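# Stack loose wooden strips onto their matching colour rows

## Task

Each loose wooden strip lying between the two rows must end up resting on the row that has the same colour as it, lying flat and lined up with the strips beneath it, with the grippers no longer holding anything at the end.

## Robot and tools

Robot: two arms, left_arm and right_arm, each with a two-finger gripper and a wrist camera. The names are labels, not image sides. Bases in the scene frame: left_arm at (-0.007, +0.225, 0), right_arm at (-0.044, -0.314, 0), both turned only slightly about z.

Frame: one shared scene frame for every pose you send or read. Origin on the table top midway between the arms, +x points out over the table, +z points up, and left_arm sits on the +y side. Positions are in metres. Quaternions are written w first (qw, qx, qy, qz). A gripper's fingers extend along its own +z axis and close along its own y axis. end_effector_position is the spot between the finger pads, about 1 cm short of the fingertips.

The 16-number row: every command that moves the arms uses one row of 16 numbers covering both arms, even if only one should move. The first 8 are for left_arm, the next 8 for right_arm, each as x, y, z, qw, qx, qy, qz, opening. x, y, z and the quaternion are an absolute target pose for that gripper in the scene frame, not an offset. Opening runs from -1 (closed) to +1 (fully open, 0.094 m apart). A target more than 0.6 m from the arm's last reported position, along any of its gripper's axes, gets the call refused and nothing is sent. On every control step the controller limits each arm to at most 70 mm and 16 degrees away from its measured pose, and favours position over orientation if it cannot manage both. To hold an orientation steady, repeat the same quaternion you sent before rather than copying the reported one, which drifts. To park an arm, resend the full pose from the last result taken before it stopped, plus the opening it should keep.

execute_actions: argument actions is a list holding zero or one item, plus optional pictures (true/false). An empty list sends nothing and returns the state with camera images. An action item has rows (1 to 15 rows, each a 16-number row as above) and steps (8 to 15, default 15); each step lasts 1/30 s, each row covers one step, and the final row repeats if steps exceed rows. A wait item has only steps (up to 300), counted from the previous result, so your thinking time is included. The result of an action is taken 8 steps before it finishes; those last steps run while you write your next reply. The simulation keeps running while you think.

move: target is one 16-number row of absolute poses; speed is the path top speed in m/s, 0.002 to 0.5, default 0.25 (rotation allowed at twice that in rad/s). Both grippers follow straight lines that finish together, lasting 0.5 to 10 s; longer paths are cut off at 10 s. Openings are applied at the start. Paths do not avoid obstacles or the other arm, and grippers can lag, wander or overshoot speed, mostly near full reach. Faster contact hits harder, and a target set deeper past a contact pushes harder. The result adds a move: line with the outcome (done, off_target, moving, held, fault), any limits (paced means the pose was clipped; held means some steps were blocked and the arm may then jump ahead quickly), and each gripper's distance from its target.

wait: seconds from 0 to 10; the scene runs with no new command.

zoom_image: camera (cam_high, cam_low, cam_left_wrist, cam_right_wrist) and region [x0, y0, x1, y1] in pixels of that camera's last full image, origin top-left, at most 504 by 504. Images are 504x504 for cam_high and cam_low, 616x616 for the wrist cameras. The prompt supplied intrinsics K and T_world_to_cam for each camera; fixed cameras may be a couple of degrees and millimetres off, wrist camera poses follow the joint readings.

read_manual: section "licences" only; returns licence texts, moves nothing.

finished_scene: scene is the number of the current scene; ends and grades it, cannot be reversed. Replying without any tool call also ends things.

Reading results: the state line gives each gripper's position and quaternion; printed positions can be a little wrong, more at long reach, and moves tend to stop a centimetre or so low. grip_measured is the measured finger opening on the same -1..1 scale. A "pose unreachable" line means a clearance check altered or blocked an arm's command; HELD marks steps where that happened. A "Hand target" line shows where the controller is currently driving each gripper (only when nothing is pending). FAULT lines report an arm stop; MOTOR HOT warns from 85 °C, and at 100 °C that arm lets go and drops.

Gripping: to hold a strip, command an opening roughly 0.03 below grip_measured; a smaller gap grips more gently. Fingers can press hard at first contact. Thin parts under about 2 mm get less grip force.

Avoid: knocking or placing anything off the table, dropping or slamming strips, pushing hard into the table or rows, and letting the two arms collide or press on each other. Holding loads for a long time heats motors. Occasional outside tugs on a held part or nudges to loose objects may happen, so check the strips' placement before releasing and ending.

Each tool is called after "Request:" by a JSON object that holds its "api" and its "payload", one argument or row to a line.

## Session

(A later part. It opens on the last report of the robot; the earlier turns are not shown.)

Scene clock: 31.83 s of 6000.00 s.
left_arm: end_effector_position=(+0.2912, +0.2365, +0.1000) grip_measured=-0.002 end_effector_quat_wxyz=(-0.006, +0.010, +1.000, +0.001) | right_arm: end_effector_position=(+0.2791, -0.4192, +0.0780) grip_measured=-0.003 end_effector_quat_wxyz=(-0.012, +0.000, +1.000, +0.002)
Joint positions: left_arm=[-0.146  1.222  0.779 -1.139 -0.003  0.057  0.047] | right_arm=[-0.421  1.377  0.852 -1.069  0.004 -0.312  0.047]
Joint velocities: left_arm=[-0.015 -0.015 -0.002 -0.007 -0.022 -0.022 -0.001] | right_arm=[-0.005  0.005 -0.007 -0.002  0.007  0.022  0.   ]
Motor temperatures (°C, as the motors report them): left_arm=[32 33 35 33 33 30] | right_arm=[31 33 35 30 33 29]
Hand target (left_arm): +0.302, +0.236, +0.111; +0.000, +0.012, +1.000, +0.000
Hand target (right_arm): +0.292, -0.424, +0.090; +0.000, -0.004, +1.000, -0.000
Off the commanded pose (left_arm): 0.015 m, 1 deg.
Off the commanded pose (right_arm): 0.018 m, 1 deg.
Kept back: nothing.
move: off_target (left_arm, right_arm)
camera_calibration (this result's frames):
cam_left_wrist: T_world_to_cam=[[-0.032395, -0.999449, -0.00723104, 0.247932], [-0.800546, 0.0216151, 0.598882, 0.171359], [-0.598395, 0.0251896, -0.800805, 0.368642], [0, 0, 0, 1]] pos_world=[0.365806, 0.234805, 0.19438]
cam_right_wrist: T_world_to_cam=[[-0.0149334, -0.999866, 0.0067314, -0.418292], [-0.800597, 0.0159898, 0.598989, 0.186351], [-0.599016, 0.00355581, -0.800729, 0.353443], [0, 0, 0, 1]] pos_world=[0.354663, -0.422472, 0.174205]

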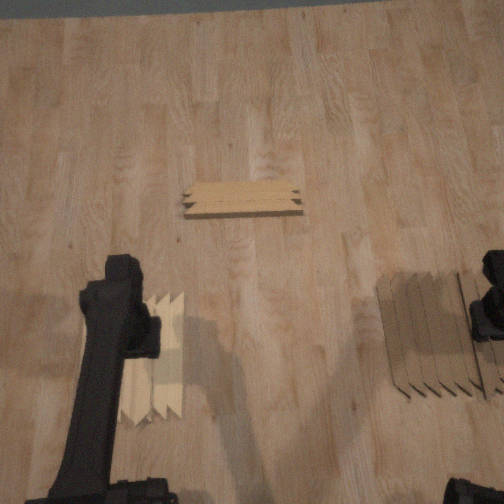

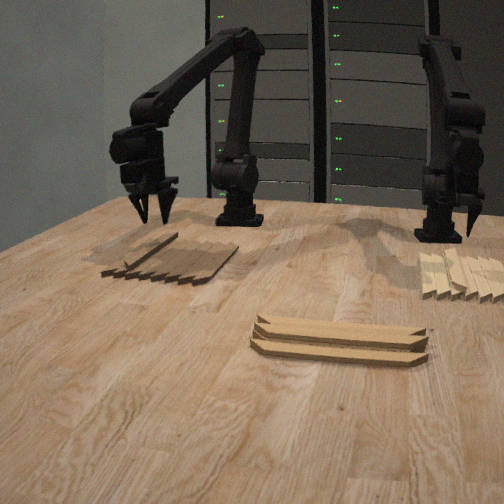

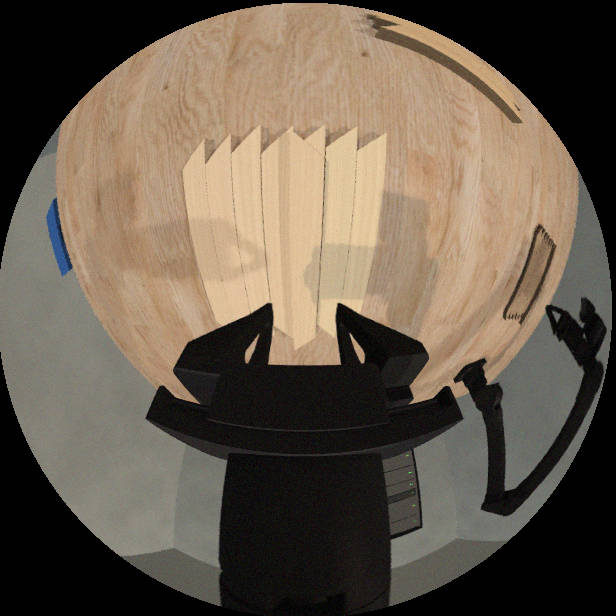

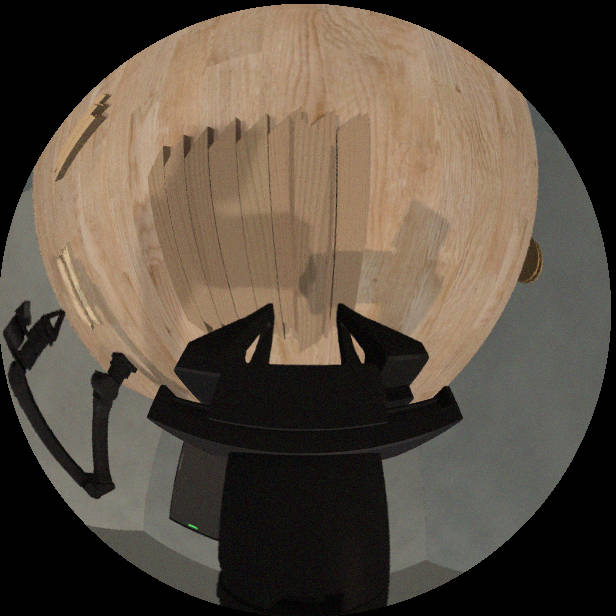

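Request:
{"api": "move", "payload": {
  "target": [0.293,0.236,0.022,0,0.012,1,0,0,0.292,-0.424,0.09,0,-0.004,1,0,0],
  "speed": 0.1
}}

Request:
{"api": "move", "payload": {
  "target": [0.293,0.236,0.022,0,0.012,1,0,-0.5,0.292,-0.424,0.09,0,-0.004,1,0,0]
}}

Request:
{"api": "move", "payload": {
  "target": [0.318,0.236,0.034,0,0.012,1,0,-0.5,0.292,-0.424,0.09,0,-0.004,1,0,0],
  "speed": 0.04
}}

Scene clock: 33.50 s of 6000.00 s.
left_arm: end_effector_position=(+0.2939, +0.2365, +0.0268) grip_measured=-0.002 end_effector_quat_wxyz=(-0.002, +0.010, +1.000, +0.001) | right_arm: end_effector_position=(+0.2791, -0.4192, +0.0780) grip_measured=-0.003 end_effector_quat_wxyz=(-0.012, +0.000, +1.000, +0.002)
Joint positions: left_arm=[-0.146  1.355  0.667 -0.888 -0.003  0.057  0.047] | right_arm=[-0.421  1.377  0.852 -1.069  0.004 -0.312  0.047]
Joint velocities: left_arm=[-0.015 -0.005 -0.012 -0.022 -0.007  0.007  0.001] | right_arm=[ 0.005  0.015  0.002  0.002 -0.037 -0.051 -0.   ]
Motor temperatures (°C, as the motors report them): left_arm=[32 33 35 33 33 30] | right_arm=[31 33 35 30 33 29]
Hand target (left_arm): +0.294, +0.236, +0.021; +0.000, +0.012, +1.000, +0.000
Hand target (right_arm): +0.292, -0.424, +0.090; +0.000, -0.004, +1.000, -0.000
Off the commanded pose (left_arm): 0.005 m, 0 deg.
Off the commanded pose (right_arm): 0.018 m, 1 deg.
Kept back: nothing.
move: off_target (right_arm)
camera_calibration (this result's frames):
cam_left_wrist: T_world_to_cam=[[-0.0323392, -0.99945, -0.00735638, 0.247509], [-0.804871, 0.021678, 0.593054, 0.218682], [-0.592568, 0.0250998, -0.805129, 0.310088], [0, 0, 0, 1]] pos_world=[0.367763, 0.234849, 0.121792]
cam_right_wrist: T_world_to_cam=[[-0.0149334, -0.999866, 0.0067314, -0.418292], [-0.800597, 0.0159898, 0.598989, 0.186351], [-0.599016, 0.00355581, -0.800729, 0.353443], [0, 0, 0, 1]] pos_world=[0.354663, -0.422472, 0.174205]

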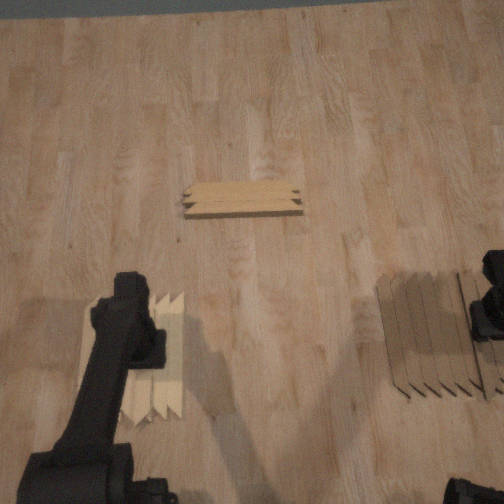

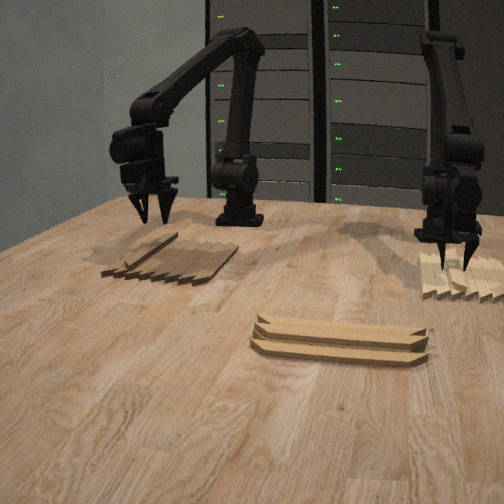

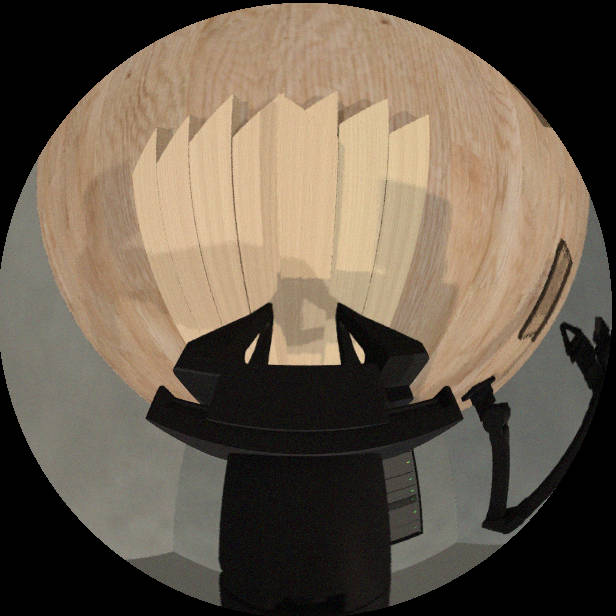

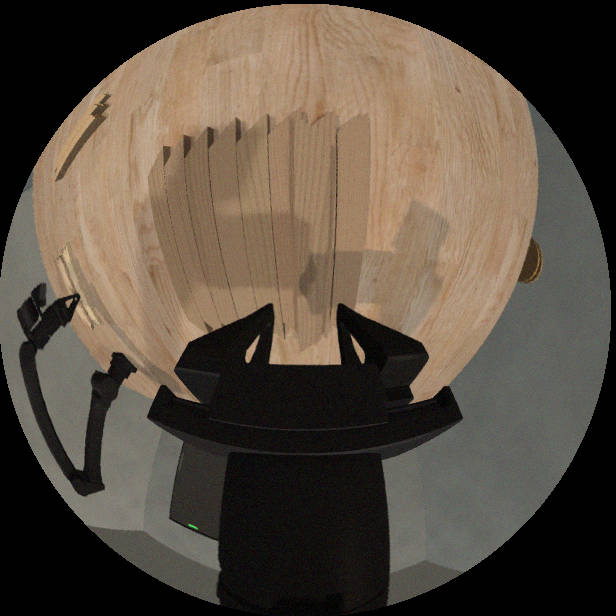

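Scene clock: 34.20 s of 6000.00 s.
left_arm: end_effector_position=(+0.2939, +0.2364, +0.0269) grip_measured=-0.442 end_effector_quat_wxyz=(-0.002, +0.010, +1.000, +0.001) | right_arm: end_effector_position=(+0.2791, -0.4192, +0.0780) grip_measured=-0.003 end_effector_quat_wxyz=(-0.012, +0.000, +1.000, +0.002)
Joint positions: left_arm=[-0.146  1.354  0.667 -0.888 -0.002  0.057  0.026] | right_arm=[-0.421  1.377  0.852 -1.069  0.004 -0.312  0.047]
Joint velocities: left_arm=[ 0.005 -0.015 -0.012  0.012 -0.037  0.051 -0.001] | right_arm=[-0.015 -0.005  0.007 -0.002 -0.007  0.037 -0.001]
Motor temperatures (°C, as the motors report them): left_arm=[32 33 35 33 33 30] | right_arm=[31 33 35 30 33 29]
Hand target (left_arm): +0.293, +0.236, +0.022; -0.000, +0.012, +1.000, -0.000
Hand target (right_arm): +0.292, -0.424, +0.090; +0.000, -0.004, +1.000, -0.000
Off the commanded pose (left_arm): 0.005 m, 0 deg.
Off the commanded pose (right_arm): 0.018 m, 1 deg.
Kept back: nothing.
move: off_target (right_arm)
camera_calibration (this result's frames):
cam_left_wrist: T_world_to_cam=[[-0.0323333, -0.999455, -0.00662192, 0.247362], [-0.805114, 0.0221192, 0.592707, 0.218634], [-0.592238, 0.0244956, -0.805391, 0.310256], [0, 0, 0, 1]] pos_world=[0.367769, 0.234791, 0.121929]
cam_right_wrist: T_world_to_cam=[[-0.0149334, -0.999866, 0.0067314, -0.418292], [-0.800597, 0.0159898, 0.598989, 0.186351], [-0.599016, 0.00355581, -0.800729, 0.353443], [0, 0, 0, 1]] pos_world=[0.354663, -0.422472, 0.174205]

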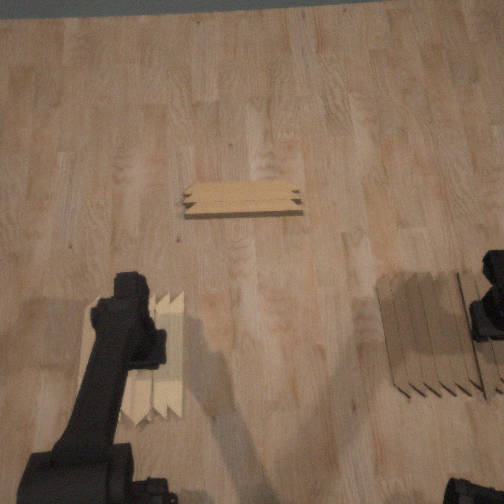

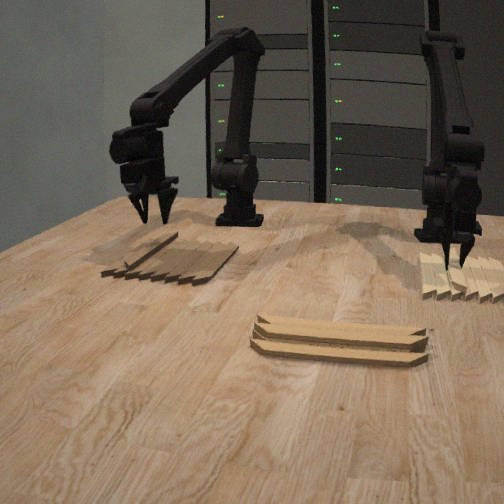

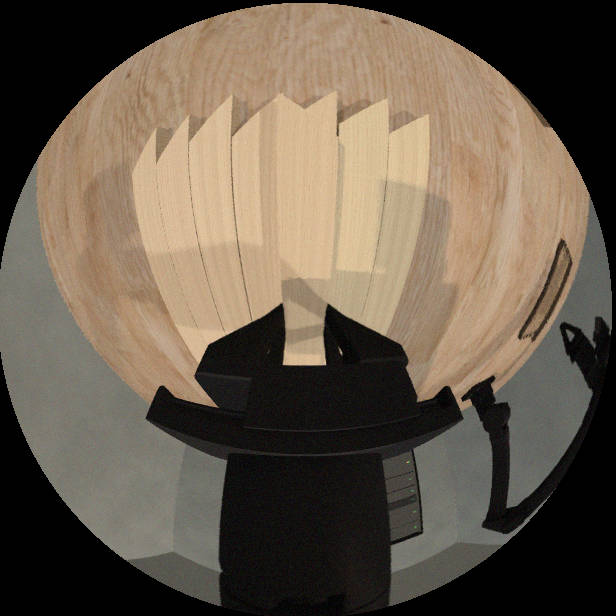

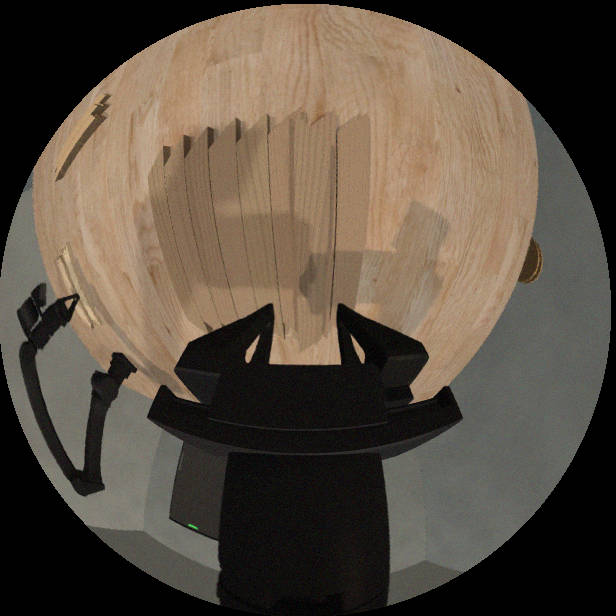

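Scene clock: 35.17 s of 6000.00 s.
left_arm: end_effector_position=(+0.2996, +0.2366, +0.0267) grip_measured=-0.442 end_effector_quat_wxyz=(-0.009, +0.010, +1.000, +0.001) | right_arm: end_effector_position=(+0.2791, -0.4192, +0.0780) grip_measured=-0.003 end_effector_quat_wxyz=(-0.012, +0.000, +1.000, +0.002)
Joint positions: left_arm=[-0.146  1.379  0.69  -0.9   -0.002  0.057  0.026] | right_arm=[-0.421  1.377  0.852 -1.069  0.004 -0.312  0.047]
Joint velocities: left_arm=[ 0.005 -0.005 -0.012 -0.027 -0.022 -0.051 -0.001] | right_arm=[-0.015 -0.005  0.007  0.007 -0.022  0.037 -0.   ]
Motor temperatures (°C, as the motors report them): left_arm=[32 33 35 33 33 30] | right_arm=[31 33 35 30 33 29]
Hand target (left_arm): +0.317, +0.236, +0.034; +0.000, +0.012, +1.000, +0.000
Hand target (right_arm): +0.292, -0.424, +0.090; +0.000, -0.004, +1.000, -0.000
Off the commanded pose (left_arm): 0.020 m, 1 deg.
Off the commanded pose (right_arm): 0.018 m, 1 deg.
Kept back: nothing.
move: off_target (left_arm, right_arm)
camera_calibration (this result's frames):
cam_left_wrist: T_world_to_cam=[[-0.0324176, -0.999458, -0.00566332, 0.247758], [-0.796905, 0.022427, 0.603689, 0.220548], [-0.603235, 0.0240833, -0.7972, 0.316579], [0, 0, 0, 1]] pos_world=[0.374759, 0.235053, 0.120637]
cam_right_wrist: T_world_to_cam=[[-0.0149334, -0.999866, 0.0067314, -0.418292], [-0.800597, 0.0159898, 0.598989, 0.186351], [-0.599016, 0.00355581, -0.800729, 0.353443], [0, 0, 0, 1]] pos_world=[0.354663, -0.422472, 0.174205]

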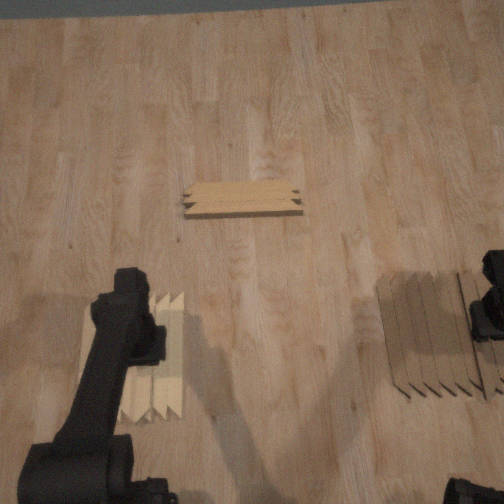

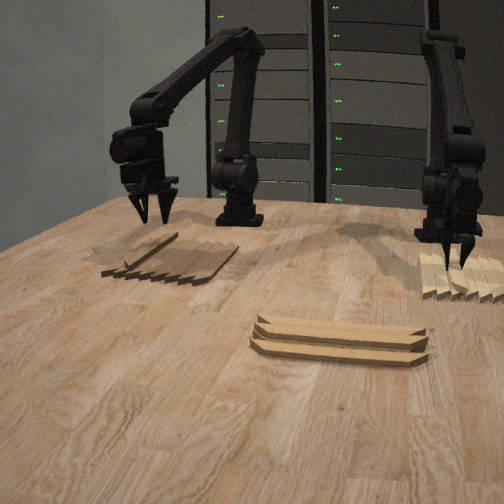

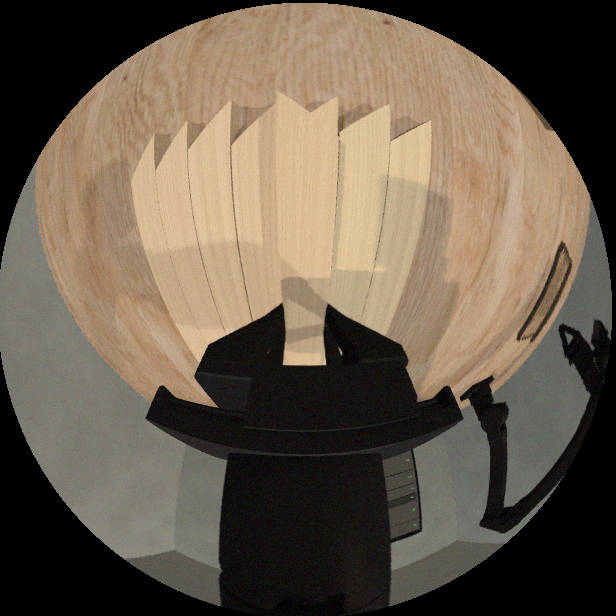

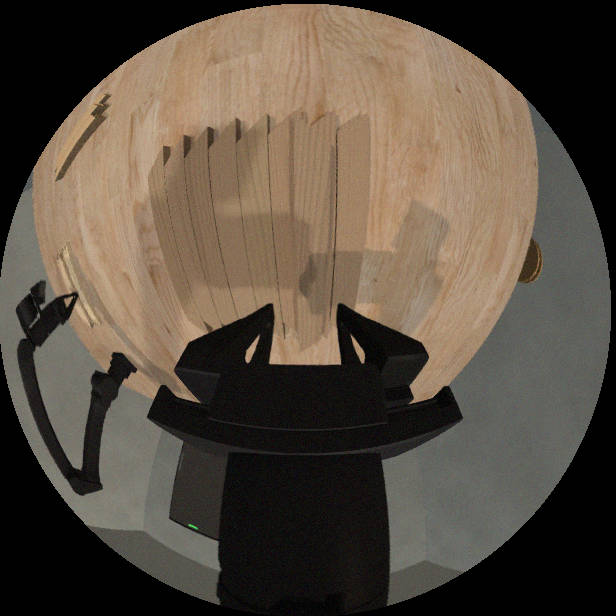

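Request:
{"api": "move", "payload": {
  "target": [0.318,0.236,0.034,0,0.012,1,0,0,0.292,-0.424,0.09,0,-0.004,1,0,0]
}}

Request:
{"api": "move", "payload": {
  "target": [0.31,0.236,0.1,0,0.012,1,0,0,0.292,-0.424,0.09,0,-0.004,1,0,0]
}}

Scene clock: 36.10 s of 6000.00 s.
left_arm: end_effector_position=(+0.2999, +0.2367, +0.0270) grip_measured=-0.002 end_effector_quat_wxyz=(-0.008, +0.010, +1.000, +0.001) | right_arm: end_effector_position=(+0.2791, -0.4192, +0.0780) grip_measured=-0.003 end_effector_quat_wxyz=(-0.012, +0.000, +1.000, +0.002)
Joint positions: left_arm=[-0.146  1.378  0.691 -0.9   -0.002  0.057  0.047] | right_arm=[-0.421  1.377  0.852 -1.069  0.004 -0.312  0.047]
Joint velocities: left_arm=[-0.015  0.005 -0.002 -0.012  0.022  0.007 -0.001] | right_arm=[ 0.005  0.005 -0.022 -0.022 -0.066 -0.022  0.001]
Motor temperatures (°C, as the motors report them): left_arm=[32 33 35 33 33 30] | right_arm=[31 33 36 30 33 29]
Hand target (left_arm): +0.317, +0.236, +0.034; +0.000, +0.012, +1.000, +0.000
Hand target (right_arm): +0.292, -0.424, +0.090; +0.000, -0.004, +1.000, -0.000
Off the commanded pose (left_arm): 0.019 m, 1 deg.
Off the commanded pose (right_arm): 0.018 m, 1 deg.
Kept back: nothing.
move: off_target (left_arm, right_arm)
camera_calibration (this result's frames):
cam_left_wrist: T_world_to_cam=[[-0.0324174, -0.999456, -0.00612373, 0.247855], [-0.797586, 0.0221763, 0.602798, 0.220845], [-0.602334, 0.0244253, -0.79787, 0.316664], [0, 0, 0, 1]] pos_world=[0.374916, 0.235088, 0.12105]
cam_right_wrist: T_world_to_cam=[[-0.0149334, -0.999866, 0.0067314, -0.418292], [-0.800597, 0.0159898, 0.598989, 0.186351], [-0.599016, 0.00355581, -0.800729, 0.353443], [0, 0, 0, 1]] pos_world=[0.354663, -0.422472, 0.174205]

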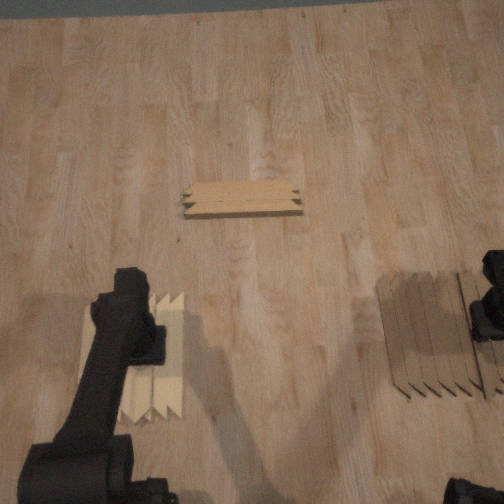

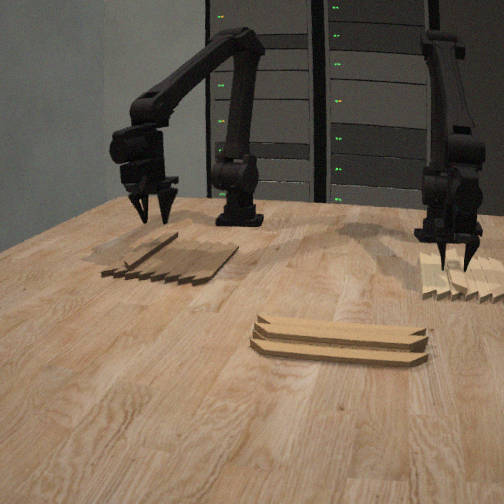

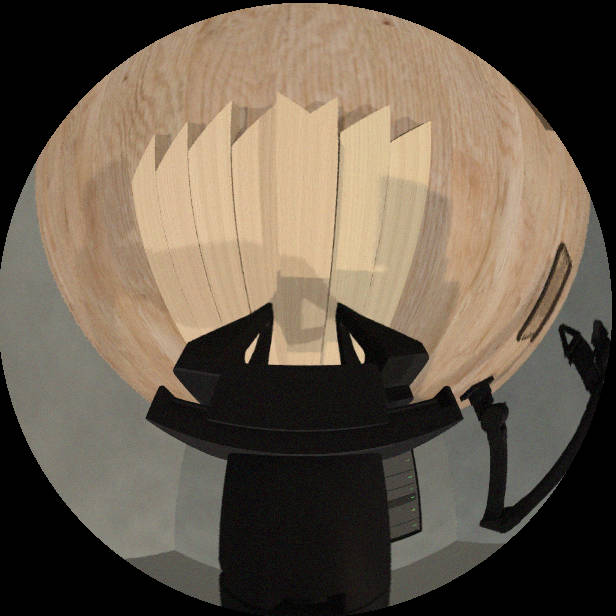

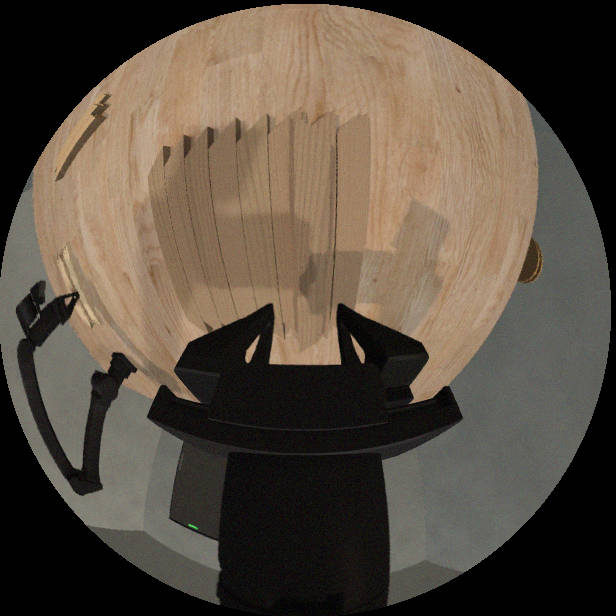

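Scene clock: 36.93 s of 6000.00 s.
left_arm: end_effector_position=(+0.2977, +0.2366, +0.0895) grip_measured=-0.002 end_effector_quat_wxyz=(-0.007, +0.010, +1.000, +0.001) | right_arm: end_effector_position=(+0.2791, -0.4192, +0.0780) grip_measured=-0.003 end_effector_quat_wxyz=(-0.012, +0.000, +1.000, +0.002)
Joint positions: left_arm=[-0.146  1.257  0.777 -1.104 -0.002  0.057  0.047] | right_arm=[-0.421  1.377  0.852 -1.069  0.004 -0.312  0.047]
Joint velocities: left_arm=[-0.005 -0.005 -0.007 -0.032 -0.022  0.037  0.   ] | right_arm=[-0.005 -0.005  0.007 -0.007 -0.007  0.022  0.   ]
Motor temperatures (°C, as the motors report them): left_arm=[32 33 36 33 33 30] | right_arm=[31 33 36 30 33 29]
Hand target (left_arm): +0.309, +0.236, +0.101; +0.000, +0.012, +1.000, +0.000
Hand target (right_arm): +0.292, -0.424, +0.090; +0.000, -0.004, +1.000, -0.000
Off the commanded pose (left_arm): 0.016 m, 1 deg.
Off the commanded pose (right_arm): 0.018 m, 1 deg.
Kept back: nothing.
move: off_target (left_arm, right_arm)
camera_calibration (this result's frames):
cam_left_wrist: T_world_to_cam=[[-0.0323984, -0.999455, -0.00633685, 0.248101], [-0.79942, 0.0221075, 0.600365, 0.182247], [-0.599898, 0.0245167, -0.799701, 0.364648], [0, 0, 0, 1]] pos_world=[0.372481, 0.234997, 0.183767]
cam_right_wrist: T_world_to_cam=[[-0.0149334, -0.999866, 0.0067314, -0.418292], [-0.800597, 0.0159898, 0.598989, 0.186351], [-0.599016, 0.00355581, -0.800729, 0.353443], [0, 0, 0, 1]] pos_world=[0.354663, -0.422472, 0.174205]

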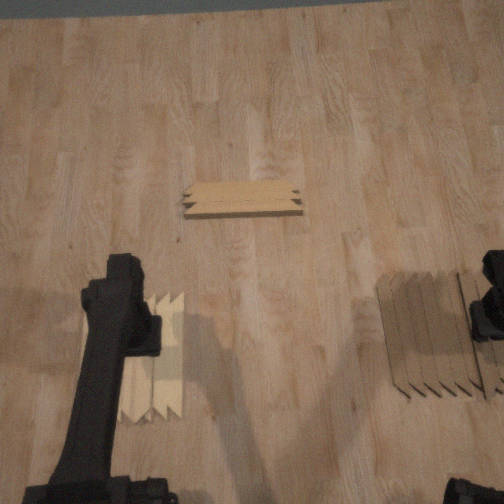

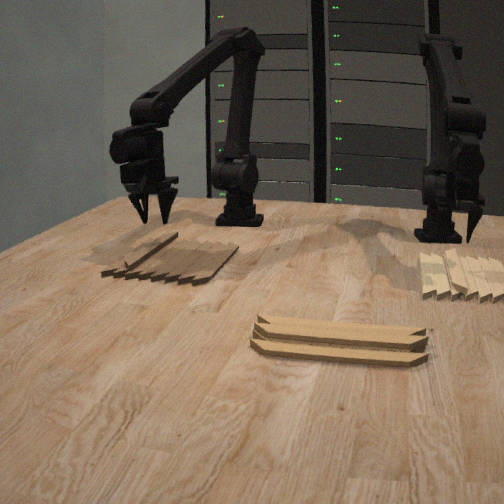

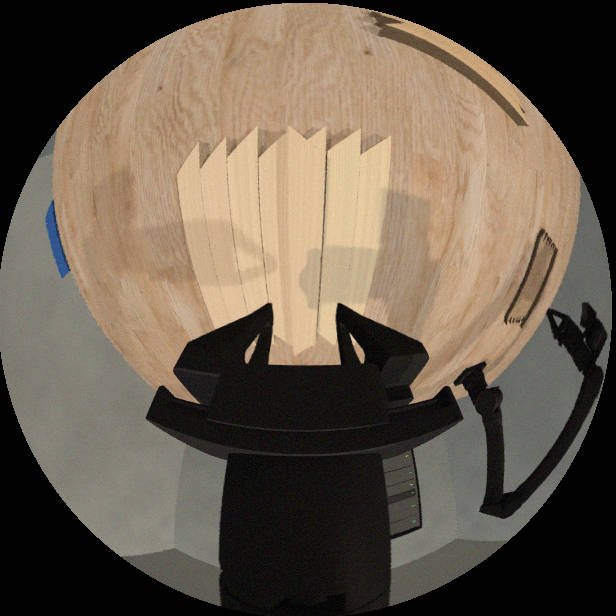

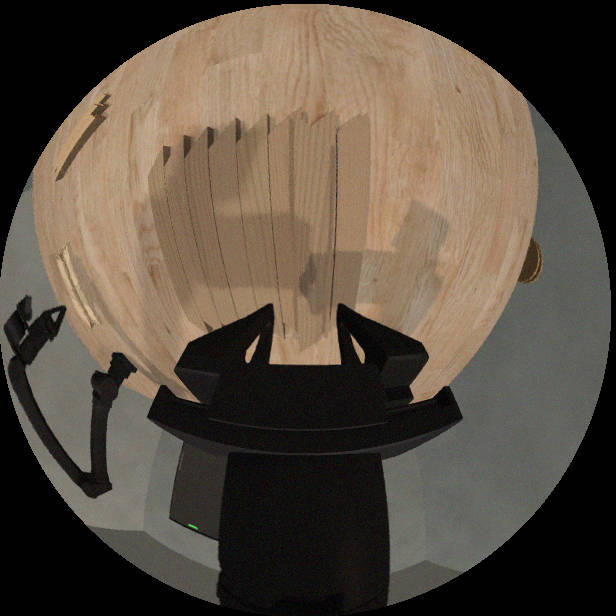

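Request:
{"api": "finished_scene", "payload": {
  "scene": 2
}}

The scene is finished: the task was done.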